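## Task

Arrange the nests so N1 holds plate C16, N2 holds plate C51 and N3 holds plate C15. Every plate has to lie level within its nest's locators, with its well A1 at the nest corner labelled A1. A plate counts only if it stays put without the robot holding it. At the end, open the gripper and move it away.

## Robot and tools

ROBOT. There is a single arm: a four-axis plate mover (lift, shoulder, elbow, wrist yaw) with a two-finger gripper that always stays level and cannot tilt. The commanded point, end_effector_position, is the centre between the two rubber pads, 2 to 3 cm behind the fingertips. The fingers point along the gripper's +x axis and close along its y axis. Keep the elbow angle more than 0.4 rad away from 0, or the arm can fold and fault.

SCENE. Four nests lie on an arc around the base; seen from above and going clockwise they are N1, N2, OUT and N3. OUT starts empty and can serve as a parking spot. Plates are told apart only by their ID labels; well A1 is at each plate's cut-off corner, and each nest marks its A1 corner. Occasionally a loose object gets a short push from outside.

FRAMES. Results report the gripper in the scene frame: origin on the table top under the arm's base, +z up, +y to the left when facing along +x. end_effector_position is in metres and end_effector_quat_wxyz is the orientation. The printed position can be somewhat wrong, more so at long reach. Joint positions lists lift (m, 0.000 to 0.550), shoulder (-2.000 to 2.000 rad), elbow (-2.800 to 2.800 rad), wrist yaw (-12.566 to 12.566 rad), then the pad gap in metres.

THE ROW. Both motion tools use one row of 5 numbers, each in [-1, 1]: dx, dy, dz, rz, opening. The first four are an offset, not a pose, expressed in the gripper's own axes and measured from the gripper pose in the most recent result that reports it (before any such result in the current scene, and for a second or later call within one reply, from wherever the robot stands when the action begins). Scale: 1.0 equals 0.6 m for dx, dy, dz and 180 degrees for rz; positive rz rotates from +x toward +y. The fifth number, opening, is absolute: +1 fully open (0.140 m), -1 closed (pads still 0.066 m apart). Closing from fully open needs at least about 0.6 s. An all-zero offset is not a pause: it pulls the hand back to the base pose.

execute_actions. Argument actions is a list with zero or one item; optional pictures (boolean) adds camera images. An empty list sends nothing and returns the state with pictures. An action is {"rows": [...], "steps": n}: 1 to 15 rows, steps 6 to 15 (default 15), each step 1/30 s. Row k is applied on step k and the last row repeats; every row is counted from the same base pose, not from the row before. A wait is {"steps": n} with n up to 300, counted from the previous result, so thinking time is included. A refused call moves nothing.

move. Argument target is one row as above; speed is the path's top speed in m/s, 0.002 to 0.5, default 0.25 (turning capped at twice that in rad/s). The path is straight, lasts 0.5 to 10 s (a longer one stops short), starts once the robot is still or after 3 s, and does not slow for obstacles. The hand lags and may overshoot the speed, especially with a nearly straight arm. The opening is sent when the move starts. The result adds a line move: with the ending (done, off_target, moving, held, fault), the distance to target, and limits (paced: the sent pose was clipped; held: a check blocked some steps, after which the arm may speed up a lot). Pictures are included.

wait. Argument seconds, 0 to 10; nothing new is sent.

zoom_image. Arguments camera (cam_head_left, cam_head_right, cam_high, cam_low at 672x504; cam_wrist at 616x616) and region [x0, y0, x1, y1] in pixels of that camera's latest image, top-left origin, at most 504 by 504.

finished_scene.

CONTROL DETAILS. Each step the commanded pose is clipped to within 70 mm and 16 degrees of the measured pose, then damped inverse kinematics drives the joints. Joints share speed and acceleration limits and brake together on reversal, so a big move may end short; read the pose and command the rest. An action's result is captured 6 steps early; those steps then run while the next reply is being written, and afterwards the arm only continues to the last clipped pose. A Hand target line appears only when nothing is pending. HELD marks steps where the clearance check withheld the row; a pose unreachable line means it altered or blocked the command.

GRIPPING. grip_measured uses the opening scale. To hold a plate, command an opening about 0.04 below grip_measured; a smaller margin grips more gently. Readings can be off by about 1 mm consistently. Pad force is about 18 N, but a fast close can squeeze harder and even spring open.

AVOID. Dropping a plate more than a few millimetres, knocking anything off the table, fast or hard contacts, and targets far beyond a contact point (they press harder). A stalled arm keeps pressing until a new command. Because offsets start from the measured pose, repeating a small push into a firm surface does not press deeper, but into something yielding it does. Contact torque at a joint's load limit (lift 57 N, shoulder 8.55 N m, elbow 4.27 N m, wrist yaw 1.42 N m, held weight included) stops the arm for 10 s and drops the rest of the call. Holding loads heats motors: MOTOR HOT appears from 85 °C, and at 100 °C an OVER-TEMPERATURE FAULT brakes the arm until it cools. Finish by releasing and pulling clear so the plates rest on their own.

Each tool is called after ">>>" in YAML: its name, and indented under it one key for each argument.

## Session

>>> execute_actions:
  actions: []

Scene clock: 0.00 s of 12600.00 s.
end_effector_position=(+0.4443, -0.2832, +0.2392) grip_measured=+0.99 end_effector_quat_wxyz=(+0.936, +0.000, +0.000, +0.352)
Joint positions: [ 0.234 -0.553  1.809 -0.537  0.14 ]
Hand target: +0.444, -0.283, +0.239; +0.936, +0.000, +0.000, +0.352

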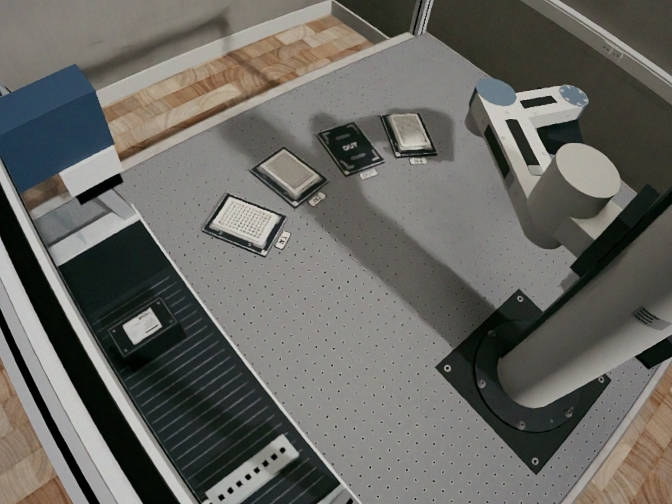

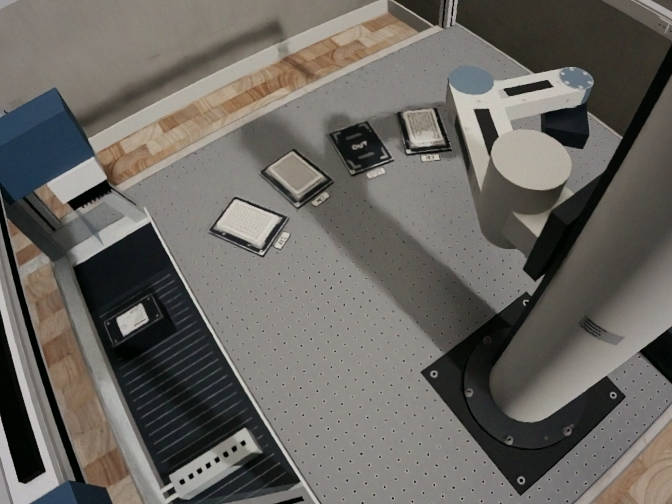

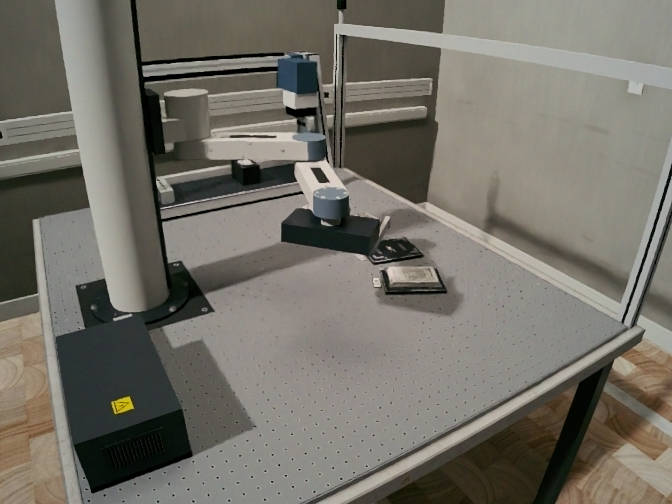

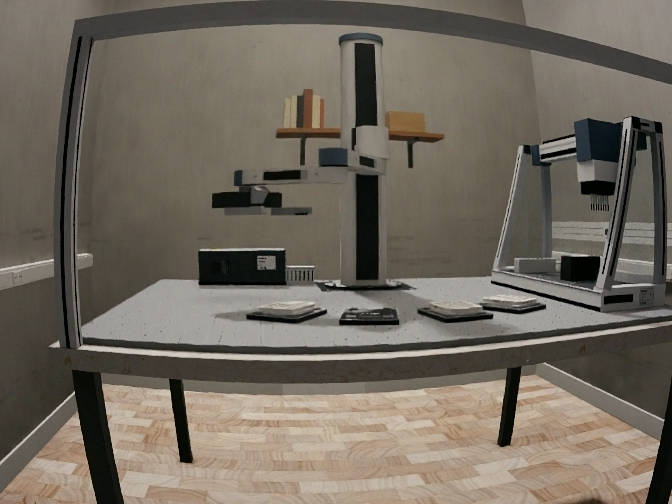

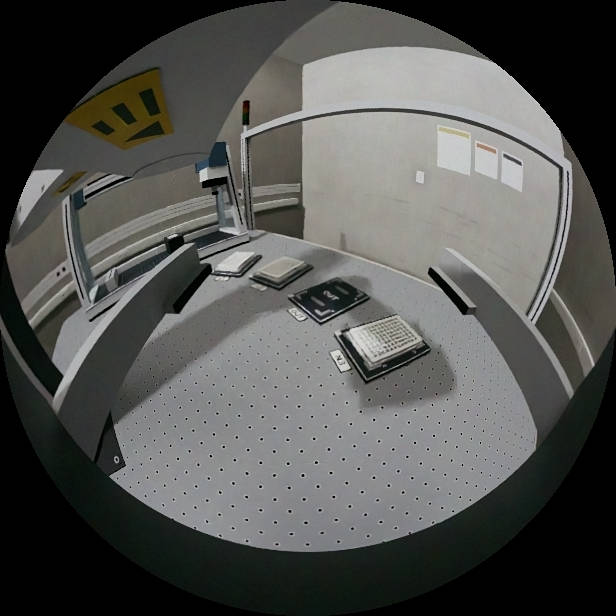

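>>> zoom_image:
  camera: "cam_head_left"
  region: [190, 100, 460, 270]

>>> zoom_image:
  camera: "cam_low"
  region: [230, 280, 560, 340]

>>> zoom_image:
  camera: "cam_wrist"
  region: [200, 240, 460, 400]

Region (190, 100, 460, 270) of cam_head_left's 672x504 image, scaled by 1.867, with more detail than that image has; it fills the top 317 rows of this view, and the rest is white.

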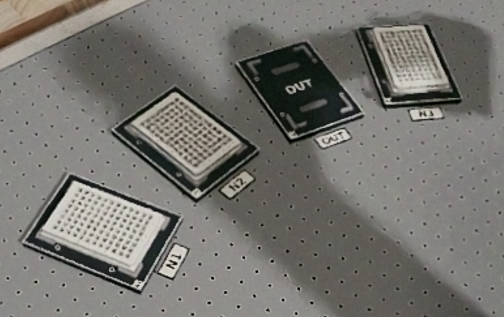

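Region (230, 280, 560, 340) of cam_low's 672x504 image, scaled by 1.527, with more detail than that image has; it fills the top 92 rows of this view, and the rest is white.

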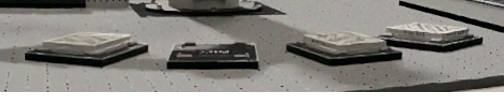

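Region (200, 240, 460, 400) of cam_wrist's 616x616 image, scaled by 1.938, with more detail than that image has; it fills the top 310 rows of this view, and the rest is white.

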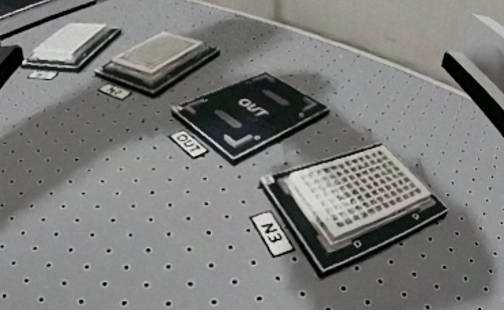

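>>> zoom_image:
  camera: "cam_wrist"
  region: [320, 300, 440, 390]

>>> zoom_image:
  camera: "cam_head_left"
  region: [195, 185, 300, 265]

>>> zoom_image:
  camera: "cam_low"
  region: [410, 285, 560, 330]

>>> zoom_image:
  camera: "cam_low"
  region: [240, 290, 410, 335]

Region (320, 300, 440, 390) of cam_wrist's 616x616 image, scaled by 4.200, with more detail than that image has; it fills the top 378 rows of this view, and the rest is white.

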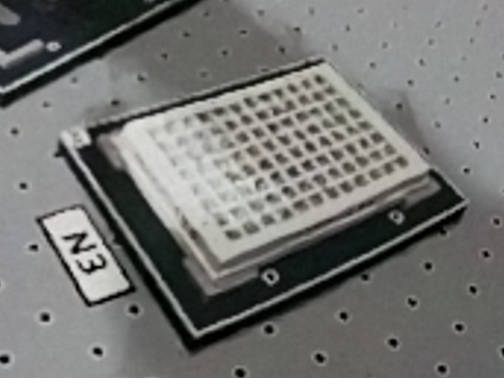

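Region (195, 185, 300, 265) of cam_head_left's 672x504 image, scaled by 4.800, with more detail than that image has; it fills the top 384 rows of this view, and the rest is white.

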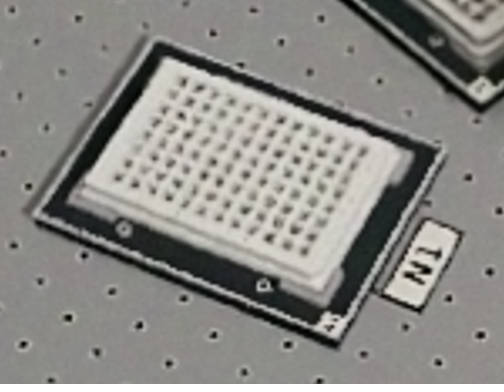

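Region (410, 285, 560, 330) of cam_low's 672x504 image, scaled by 3.360, with more detail than that image has; it fills the top 151 rows of this view, and the rest is white.

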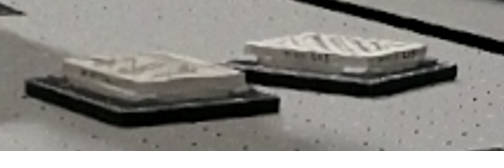

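Region (240, 290, 410, 335) of cam_low's 672x504 image, scaled by 2.965, with more detail than that image has; it fills the top 133 rows of this view, and the rest is white.

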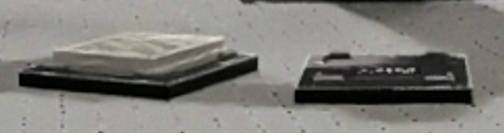

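>>> zoom_image:
  camera: "cam_low"
  region: [475, 290, 550, 318]

>>> zoom_image:
  camera: "cam_low"
  region: [415, 295, 495, 325]

>>> zoom_image:
  camera: "cam_head_right"
  region: [255, 140, 345, 215]

>>> zoom_image:
  camera: "cam_head_right"
  region: [385, 100, 465, 170]

Region (475, 290, 550, 318) of cam_low's 672x504 image, scaled by 6.720, with more detail than that image has; it fills the top 188 rows of this view, and the rest is white.

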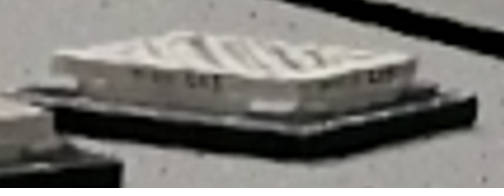

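Region (415, 295, 495, 325) of cam_low's 672x504 image, scaled by 6.300, with more detail than that image has; it fills the top 189 rows of this view, and the rest is white.

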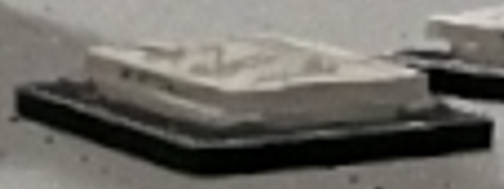

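Region (255, 140, 345, 215) of cam_head_right's 672x504 image, scaled by 5.600, with more detail than that image has.

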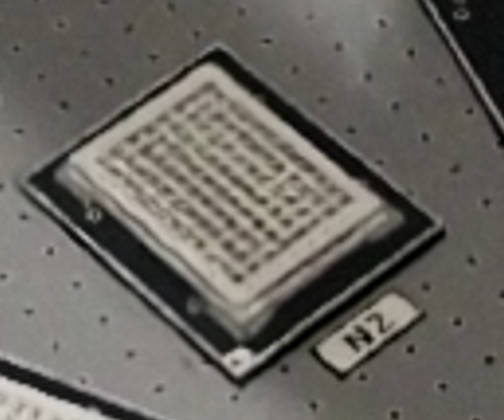

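Region (385, 100, 465, 170) of cam_head_right's 672x504 image, scaled by 6.300, with more detail than that image has; it fills the top 441 rows of this view, and the rest is white.

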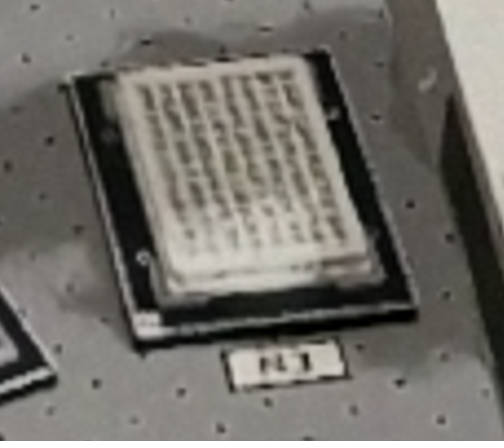

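>>> move:
  target: [0.121, 0.0806, -0.315, -0.362, 1.0]
  speed: 0.4

Scene clock: 6.07 s of 12600.00 s.
end_effector_position=(+0.4671, -0.1989, +0.0502) grip_measured=+0.99 end_effector_quat_wxyz=(+0.978, +0.000, +0.000, -0.208)
Joint positions: [ 0.045  0.265  0.848 -1.531  0.14 ]
Hand target: +0.467, -0.199, +0.050; +0.978, +0.000, +0.000, -0.208
Off the commanded pose: 0.000 m, 0 deg.
Kept back: nothing.
After step 90, 1.20 s passed at rest.
move: done

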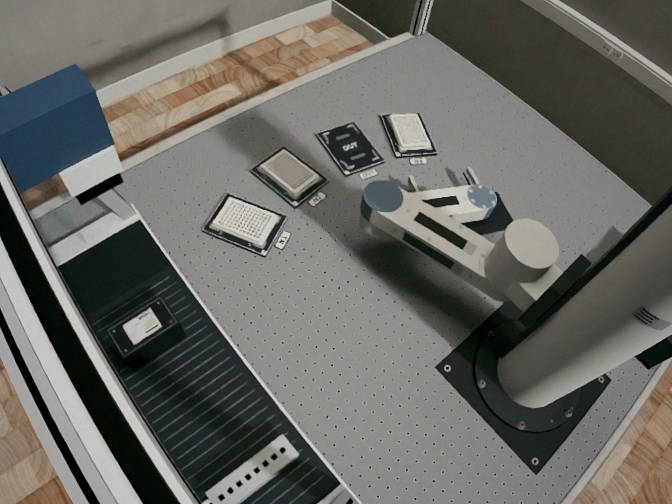

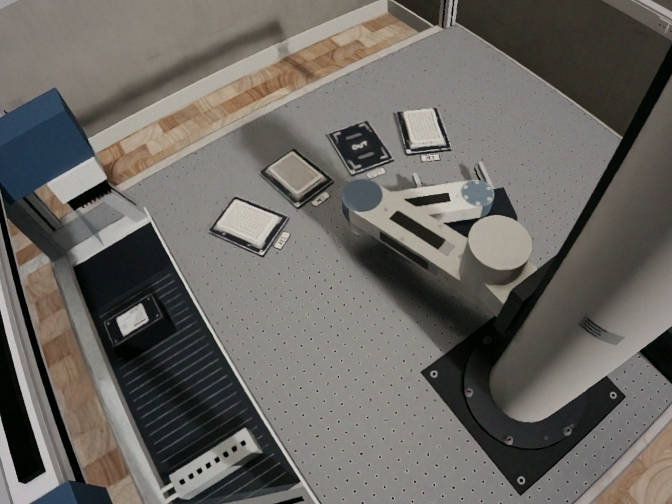

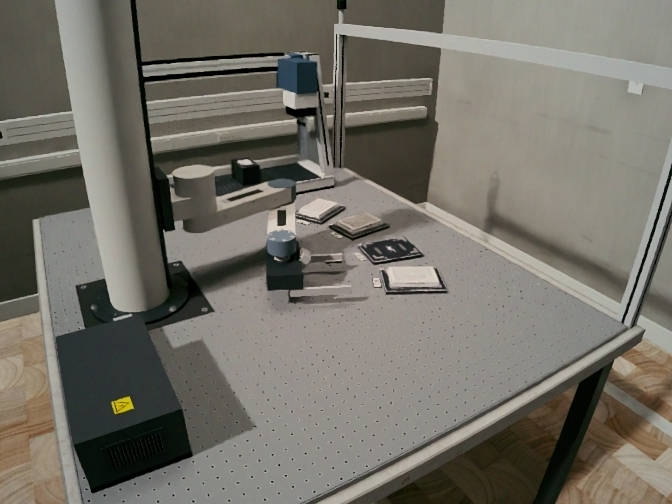

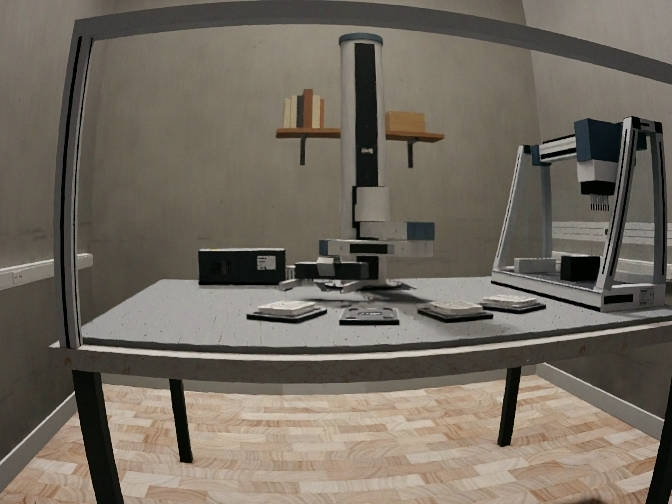

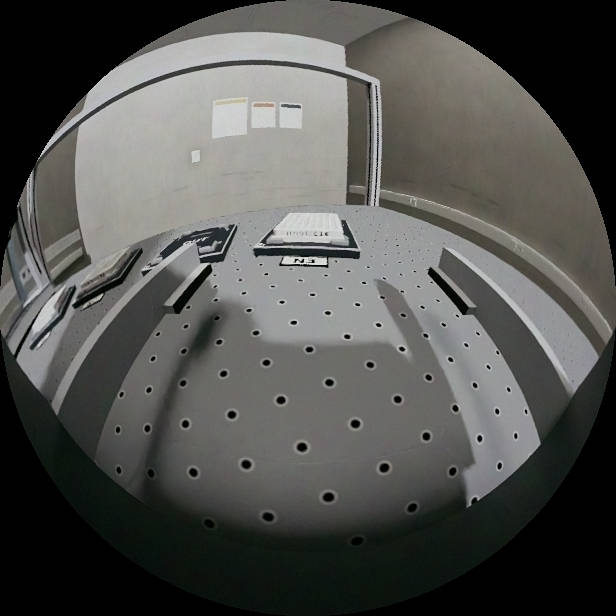

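>>> zoom_image:
  camera: "cam_wrist"
  region: [245, 200, 375, 275]

>>> zoom_image:
  camera: "cam_wrist"
  region: [20, 230, 160, 350]

Region (245, 200, 375, 275) of cam_wrist's 616x616 image, scaled by 3.877, with more detail than that image has; it fills the top 291 rows of this view, and the rest is white.

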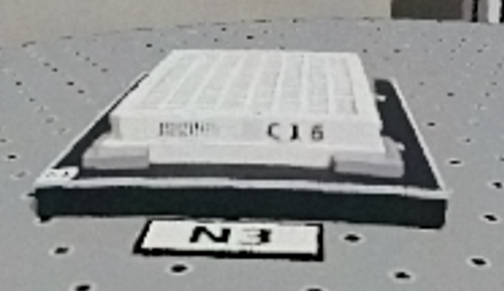

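Region (20, 230, 160, 350) of cam_wrist's 616x616 image, scaled by 3.600, with more detail than that image has; it fills the top 432 rows of this view, and the rest is white.

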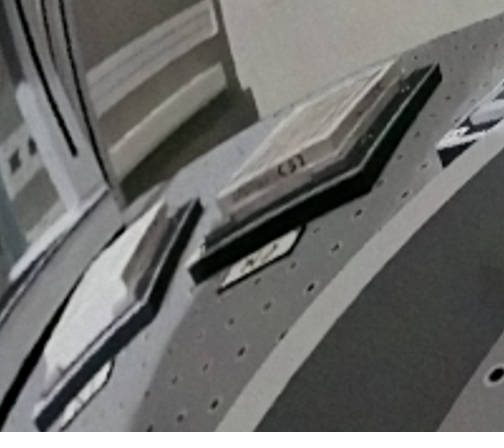

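>>> zoom_image:
  camera: "cam_high"
  region: [255, 225, 455, 310]

>>> zoom_image:
  camera: "cam_low"
  region: [240, 245, 420, 330]

>>> zoom_image:
  camera: "cam_high"
  region: [290, 192, 395, 245]

Region (255, 225, 455, 310) of cam_high's 672x504 image, scaled by 2.520, with more detail than that image has; it fills the top 214 rows of this view, and the rest is white.

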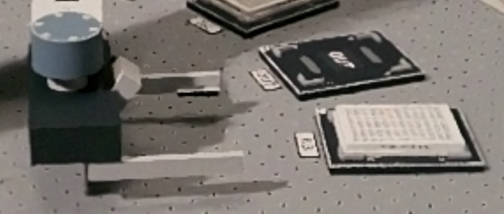

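Region (240, 245, 420, 330) of cam_low's 672x504 image, scaled by 2.800, with more detail than that image has; it fills the top 238 rows of this view, and the rest is white.

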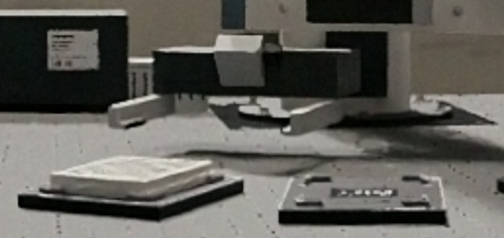

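Region (290, 192, 395, 245) of cam_high's 672x504 image, scaled by 4.800, with more detail than that image has; it fills the top 254 rows of this view, and the rest is white.

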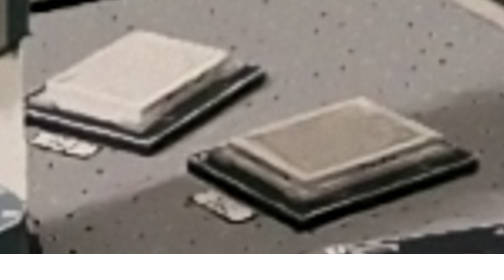

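>>> zoom_image:
  camera: "cam_wrist"
  region: [140, 200, 500, 330]

Region (140, 200, 500, 330) of cam_wrist's 616x616 image, scaled by 1.400, with more detail than that image has; it fills the top 182 rows of this view, and the rest is white.

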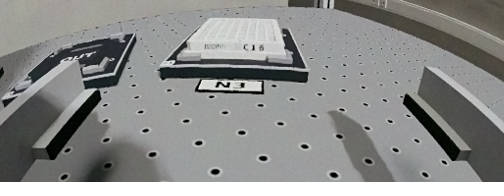

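>>> move:
  target: [0.353, 0.0233, 0, -0.0044, 1.0]
  speed: 0.4

Scene clock: 11.97 s of 12600.00 s.
end_effector_position=(+0.6664, -0.2720, +0.0502) grip_measured=+0.99 end_effector_quat_wxyz=(+0.977, +0.000, +0.000, -0.214)
Joint positions: [ 0.045  0.04   1.89  -2.362  0.14 ]
Hand target: +0.666, -0.272, +0.050; +0.977, +0.000, +0.000, -0.214
Off the commanded pose: 0.000 m, 0 deg.
Kept back: nothing.
After step 90, 1.80 s passed at rest.
move: done

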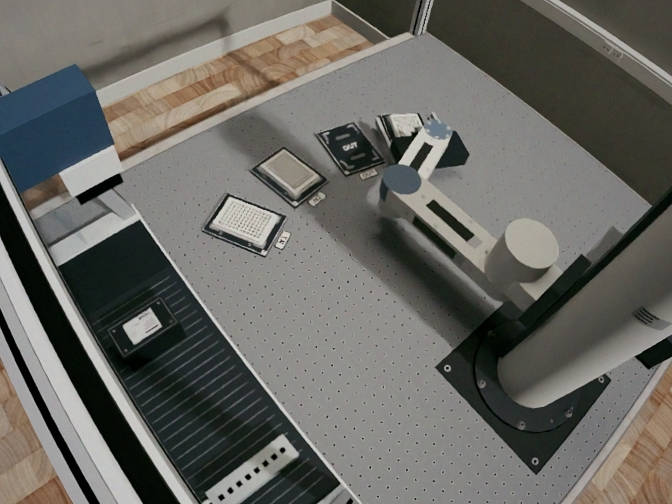

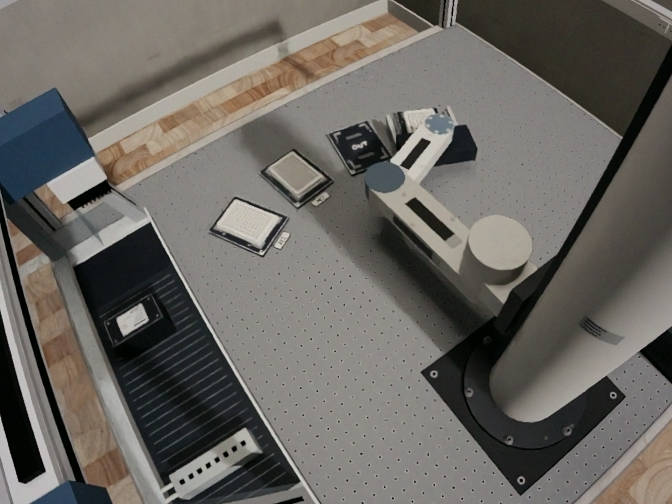

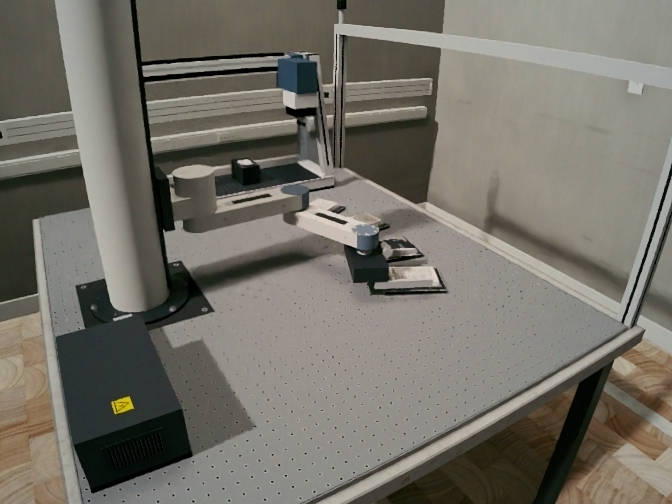

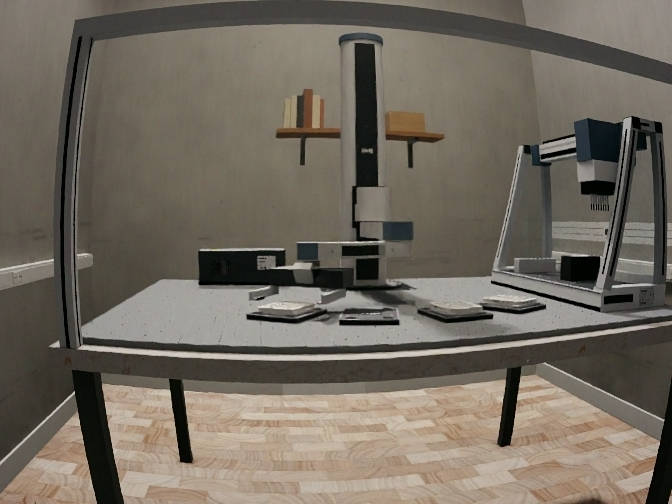

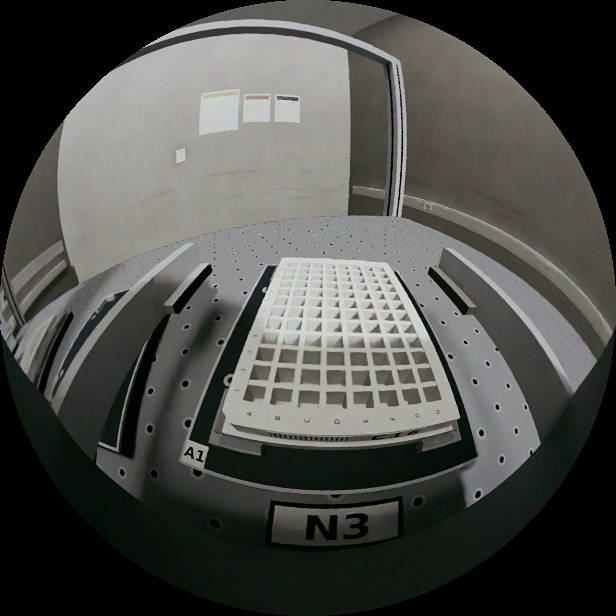

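>>> zoom_image:
  camera: "cam_wrist"
  region: [160, 240, 500, 510]

Region (160, 240, 500, 510) of cam_wrist's 616x616 image, scaled by 1.482, with more detail than that image has; it fills the top 400 rows of this view, and the rest is white.

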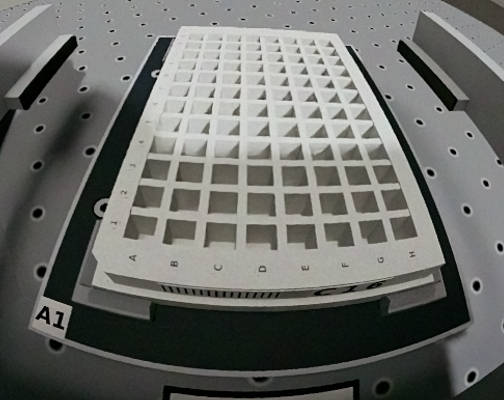

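>>> zoom_image:
  camera: "cam_wrist"
  region: [150, 235, 250, 325]

>>> zoom_image:
  camera: "cam_wrist"
  region: [400, 235, 500, 325]

>>> zoom_image:
  camera: "cam_low"
  region: [240, 260, 360, 330]

Region (150, 235, 250, 325) of cam_wrist's 616x616 image, scaled by 5.040, with more detail than that image has; it fills the top 454 rows of this view, and the rest is white.

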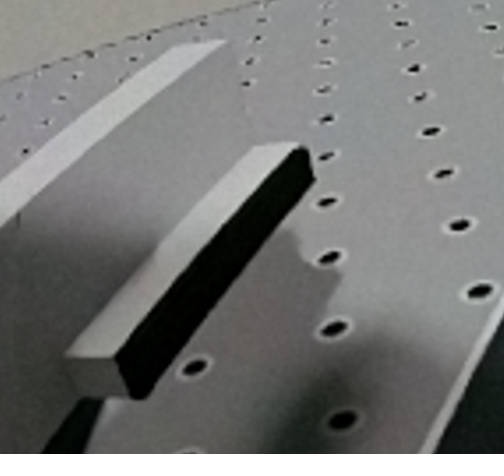

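Region (400, 235, 500, 325) of cam_wrist's 616x616 image, scaled by 5.040, with more detail than that image has; it fills the top 454 rows of this view, and the rest is white.

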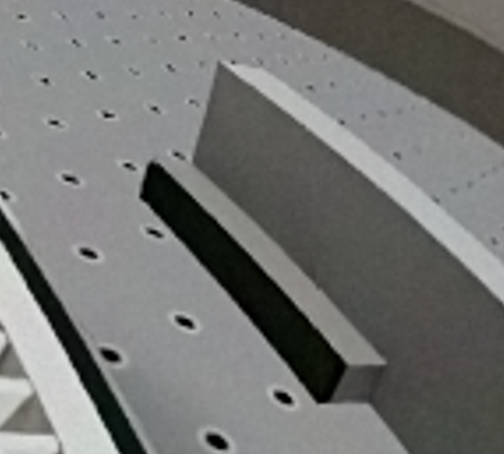

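Region (240, 260, 360, 330) of cam_low's 672x504 image, scaled by 4.200, with more detail than that image has; it fills the top 294 rows of this view, and the rest is white.

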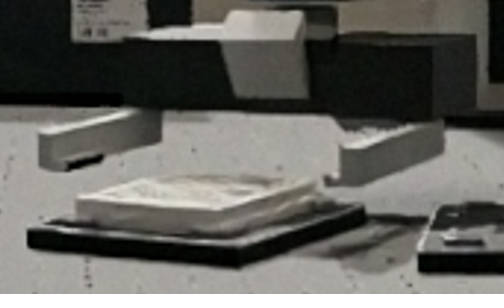

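>>> move:
  target: [-0.0067, -0.014, -0.027, -0.0167, 0.2]
  speed: 0.1

Scene clock: 16.87 s of 12600.00 s.
end_effector_position=(+0.6592, -0.2780, +0.0339) grip_measured=+0.20 end_effector_quat_wxyz=(+0.971, +0.000, +0.000, -0.240)
Joint positions: [ 0.029  0.047  1.866 -2.397  0.11 ]
Hand target: +0.659, -0.278, +0.034; +0.971, +0.000, +0.000, -0.240
Off the commanded pose: 0.000 m, 0 deg.
Kept back: nothing.
After step 90, 1.20 s passed at rest.
move: done

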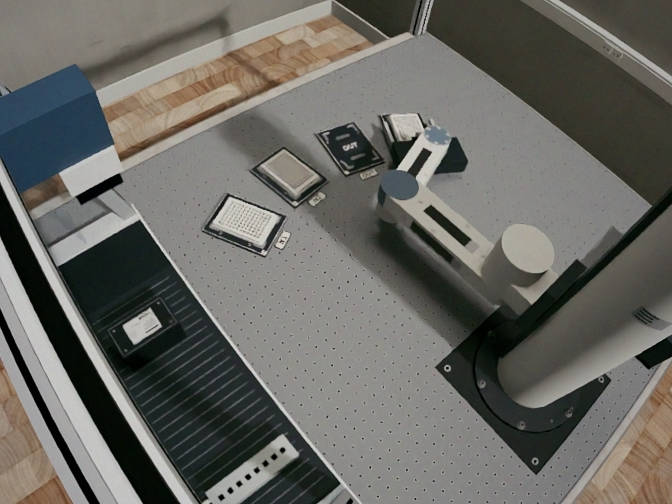

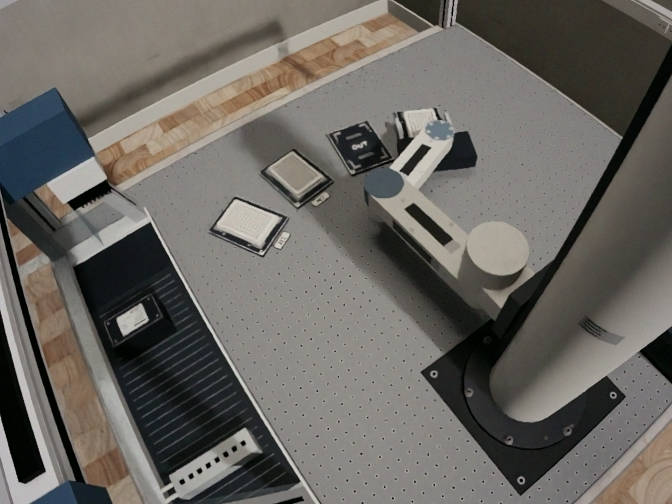

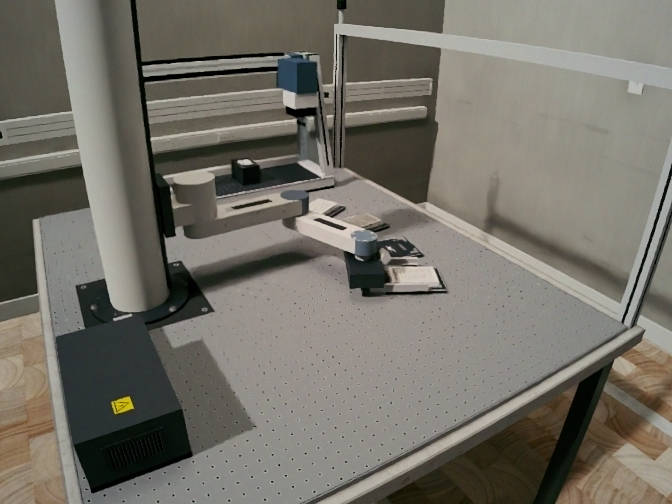

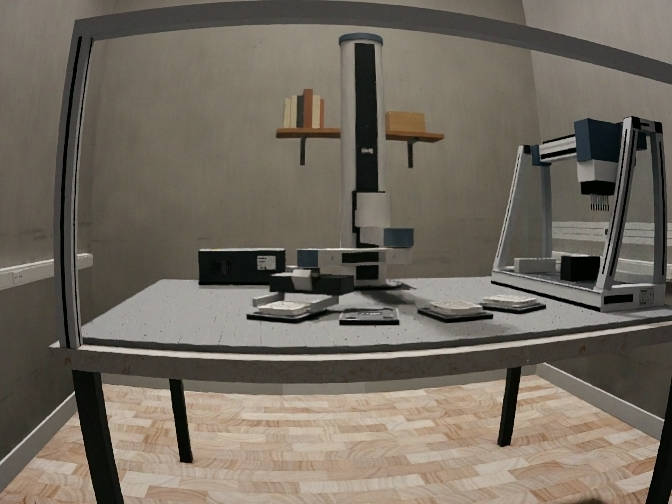

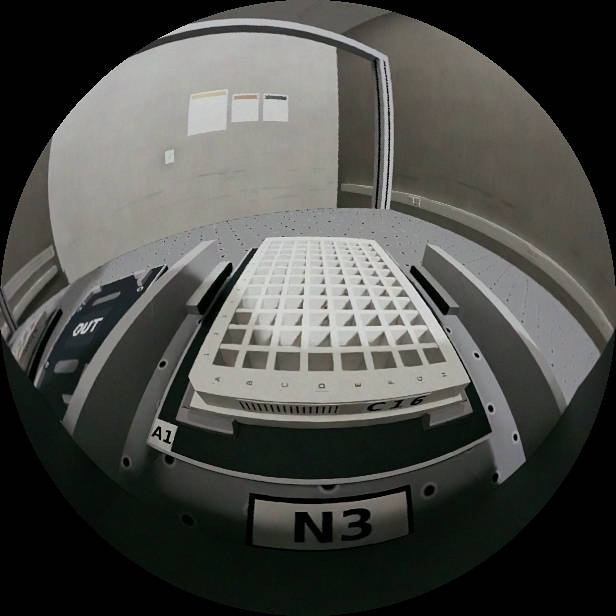

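>>> zoom_image:
  camera: "cam_wrist"
  region: [140, 225, 510, 490]

>>> zoom_image:
  camera: "cam_low"
  region: [240, 265, 360, 330]

Region (140, 225, 510, 490) of cam_wrist's 616x616 image, scaled by 1.362, with more detail than that image has; it fills the top 361 rows of this view, and the rest is white.

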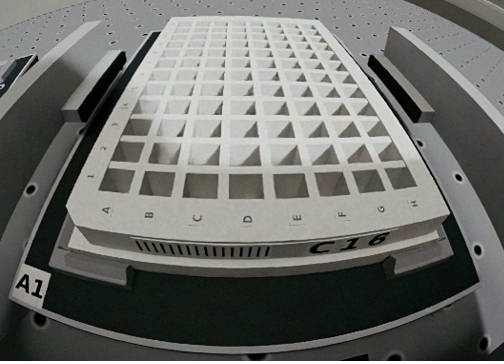

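Region (240, 265, 360, 330) of cam_low's 672x504 image, scaled by 4.200, with more detail than that image has; it fills the top 273 rows of this view, and the rest is white.

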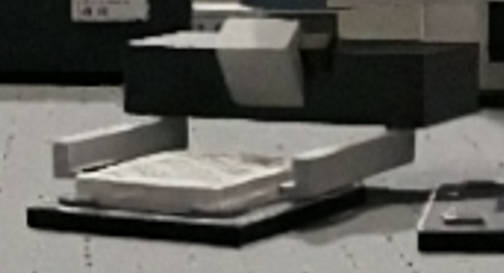

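>>> move:
  target: [0, 0, -0.0037, -0.002, -0.36]
  speed: 0.05

Scene clock: 18.77 s of 12600.00 s.
end_effector_position=(+0.6592, -0.2780, +0.0317) grip_measured=-0.36 end_effector_quat_wxyz=(+0.970, +0.000, +0.000, -0.243)
Joint positions: [ 0.027  0.049  1.866 -2.406  0.09 ]
Hand target: +0.659, -0.278, +0.032; +0.970, +0.000, +0.000, -0.243
Off the commanded pose: 0.000 m, 0 deg.
Kept back: nothing.
move: done

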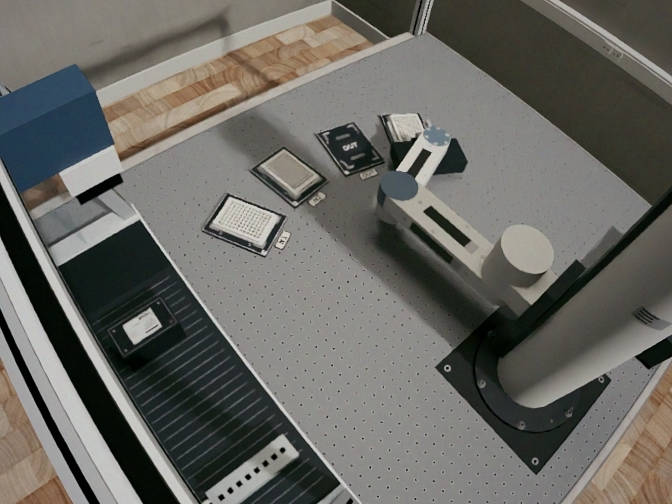

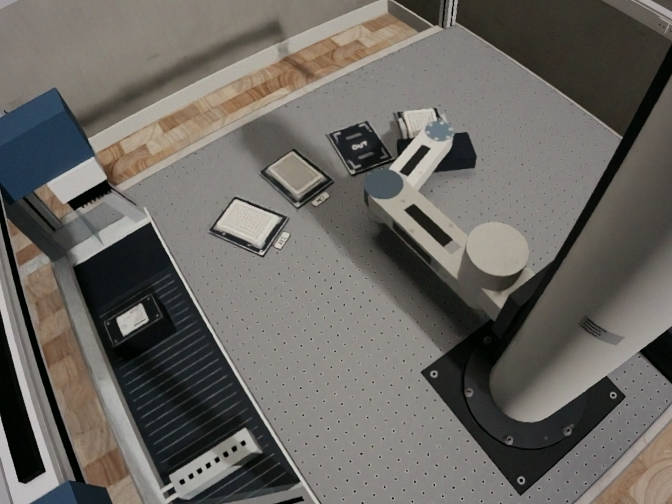

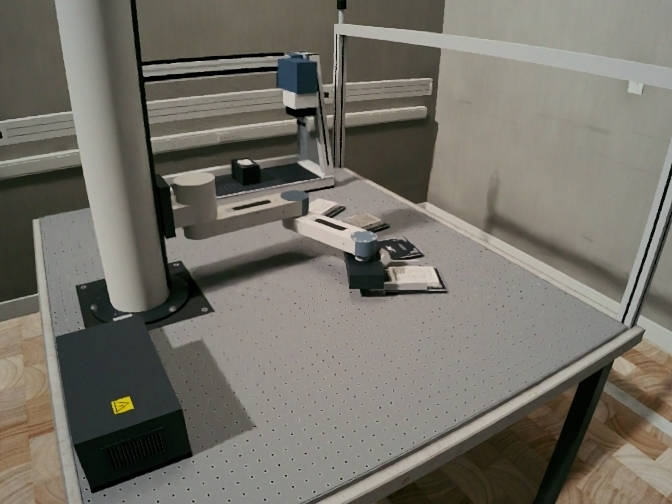

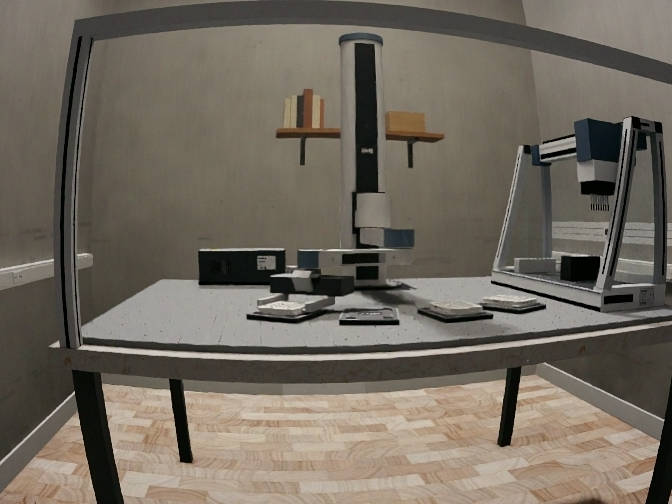

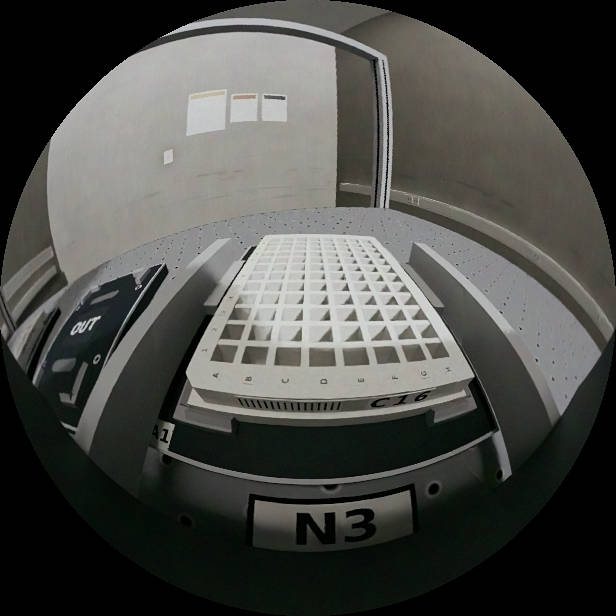

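>>> zoom_image:
  camera: "cam_wrist"
  region: [140, 225, 510, 490]

>>> zoom_image:
  camera: "cam_low"
  region: [240, 275, 350, 330]

Region (140, 225, 510, 490) of cam_wrist's 616x616 image, scaled by 1.362, with more detail than that image has; it fills the top 361 rows of this view, and the rest is white.

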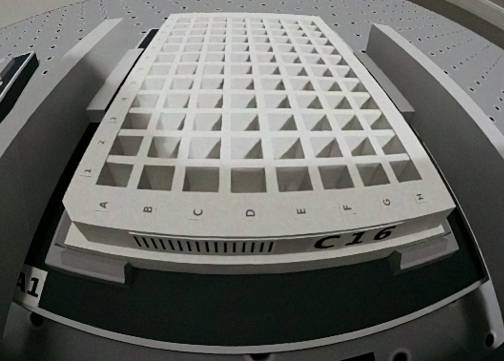

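Region (240, 275, 350, 330) of cam_low's 672x504 image, scaled by 4.582, with more detail than that image has.

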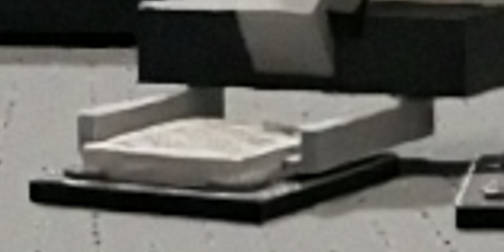

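>>> execute_actions:
  actions:
    - {"rows": [[0,0,0,0,-0.40],[0,0,0,0,-0.43],[0,0,0,0,-0.45],[0,0,0,0,-0.47],[0,0,0,0,-0.49],[0,0,0,0,-0.50],[0,0,0,0,-0.51],[0,0,0,0,-0.52],[0,0,0,0,-0.53],[0,0,0,0,-0.54],[0,0,0,0,-0.55],[0,0,0,0,-0.56],[0,0,0,0,-0.57],[0,0,0,0,-0.58],[0,0,0,0,-0.59]], "steps": 15}

>>> execute_actions:
  actions:
    - {"steps": 12}

Scene clock: 19.50 s of 12600.00 s.
end_effector_position=(+0.6594, -0.2777, +0.0317) grip_measured=-0.50 end_effector_quat_wxyz=(+0.970, +0.000, +0.000, -0.242)
Joint positions: [ 0.027  0.05   1.866 -2.405  0.085]
Steps of this call (steps 1 to 13: nothing new was sent; steps 14 to 22: the first 9 steps of this action). Readings (end_effector_position):
14: (+0.6592, -0.2780, +0.0317)
15: (+0.6592, -0.2780, +0.0317)
17: (+0.6592, -0.2780, +0.0317)
21: (+0.6594, -0.2777, +0.0317)
22: the state above

Scene clock: 19.90 s of 12600.00 s.
end_effector_position=(+0.6594, -0.2777, +0.0317) grip_measured=-0.50 end_effector_quat_wxyz=(+0.970, +0.000, +0.000, -0.242)
Joint positions: [ 0.027  0.05   1.866 -2.405  0.085]
Hand target: +0.659, -0.278, +0.032; +0.970, +0.000, +0.000, -0.243
Off the commanded pose: 0.000 m, 0 deg.
Kept back: nothing.
Steps of this call (steps 1 to 6: the last 6 steps of your previous action; steps 7 to 12: nothing new was sent). Readings (end_effector_position):
1: (+0.6594, -0.2777, +0.0317)
2: (+0.6594, -0.2777, +0.0317)
4: (+0.6594, -0.2777, +0.0317)
8: (+0.6594, -0.2777, +0.0317)
12: the state above

>>> move:
  target: [0, 0, 0.0167, 0, -0.55]
  speed: 0.05

Scene clock: 22.80 s of 12600.00 s.
end_effector_position=(+0.6595, -0.2776, +0.0418) grip_measured=-0.50 end_effector_quat_wxyz=(+0.970, +0.000, +0.000, -0.242)
Joint positions: [ 0.037  0.05   1.866 -2.405  0.085]
Hand target: +0.659, -0.278, +0.042; +0.970, +0.000, +0.000, -0.242
Off the commanded pose: 0.000 m, 0 deg.
Kept back: nothing.
move: done

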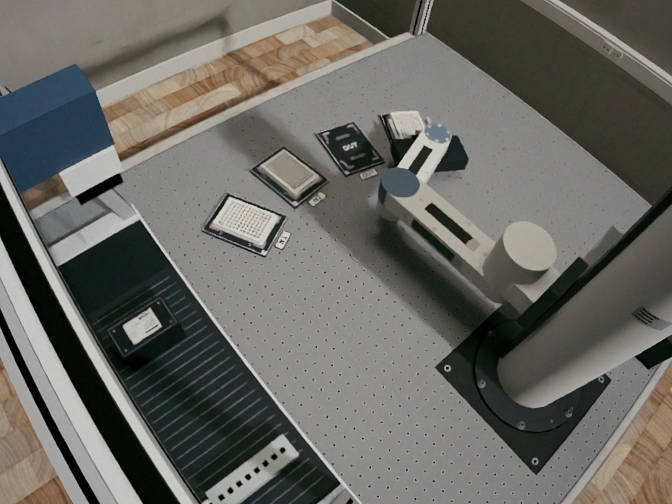

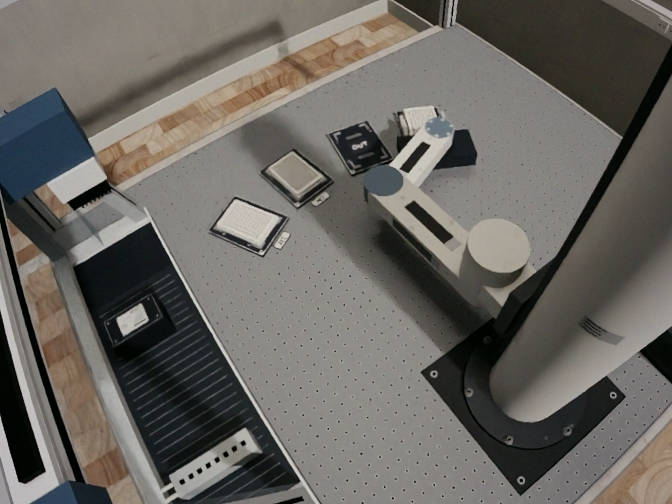

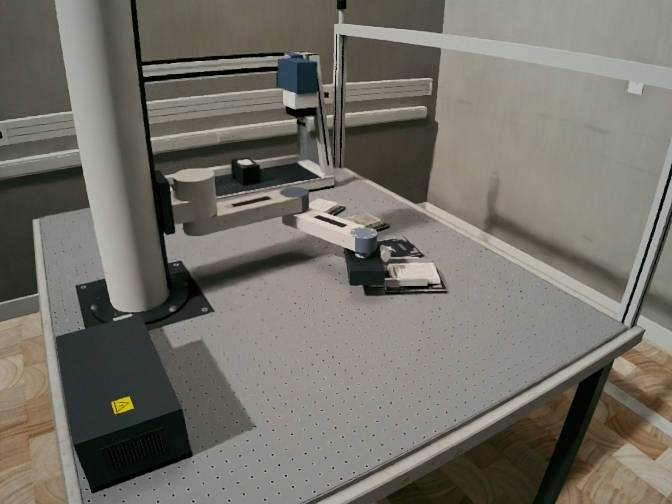

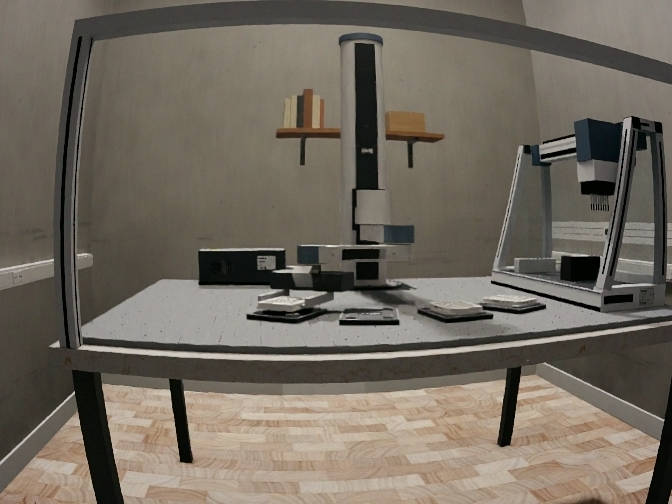

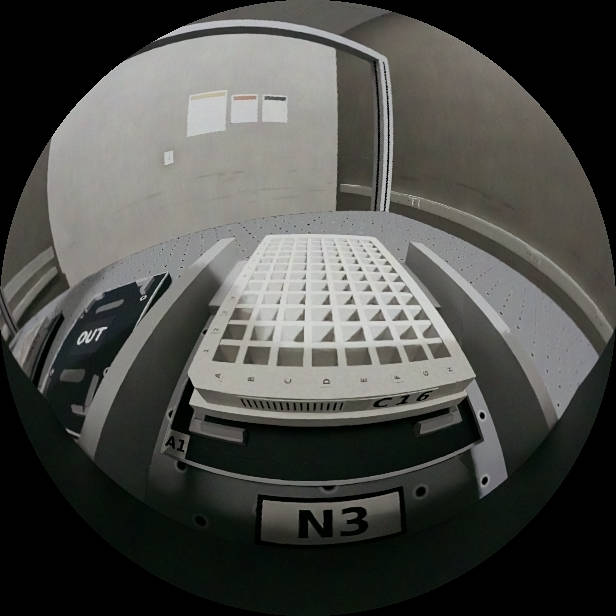

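>>> zoom_image:
  camera: "cam_wrist"
  region: [150, 370, 330, 490]

>>> zoom_image:
  camera: "cam_wrist"
  region: [330, 370, 510, 490]

>>> zoom_image:
  camera: "cam_wrist"
  region: [20, 260, 200, 450]

Region (150, 370, 330, 490) of cam_wrist's 616x616 image, scaled by 2.800, with more detail than that image has.

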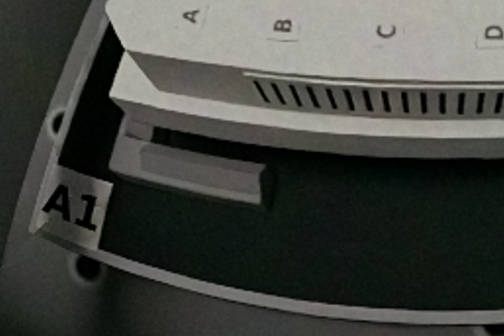

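Region (330, 370, 510, 490) of cam_wrist's 616x616 image, scaled by 2.800, with more detail than that image has.

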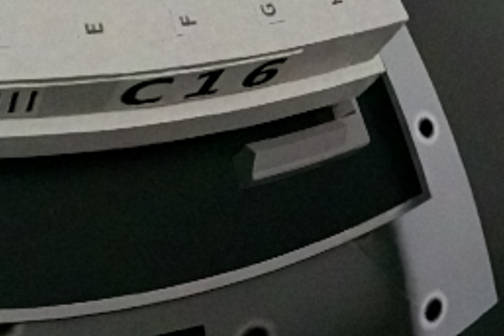

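Region (20, 260, 200, 450) of cam_wrist's 616x616 image, scaled by 2.653, with more detail than that image has; it fills the left 477 columns of this view, and the rest is white.

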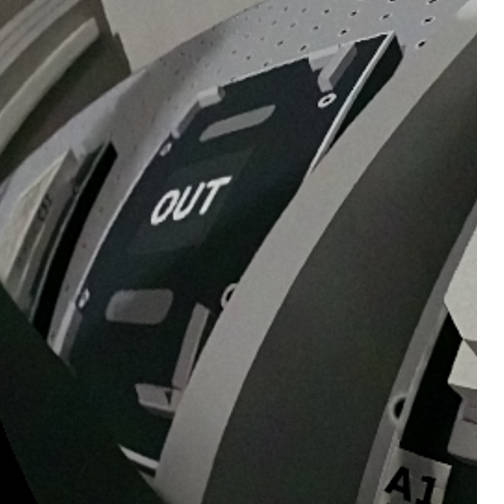

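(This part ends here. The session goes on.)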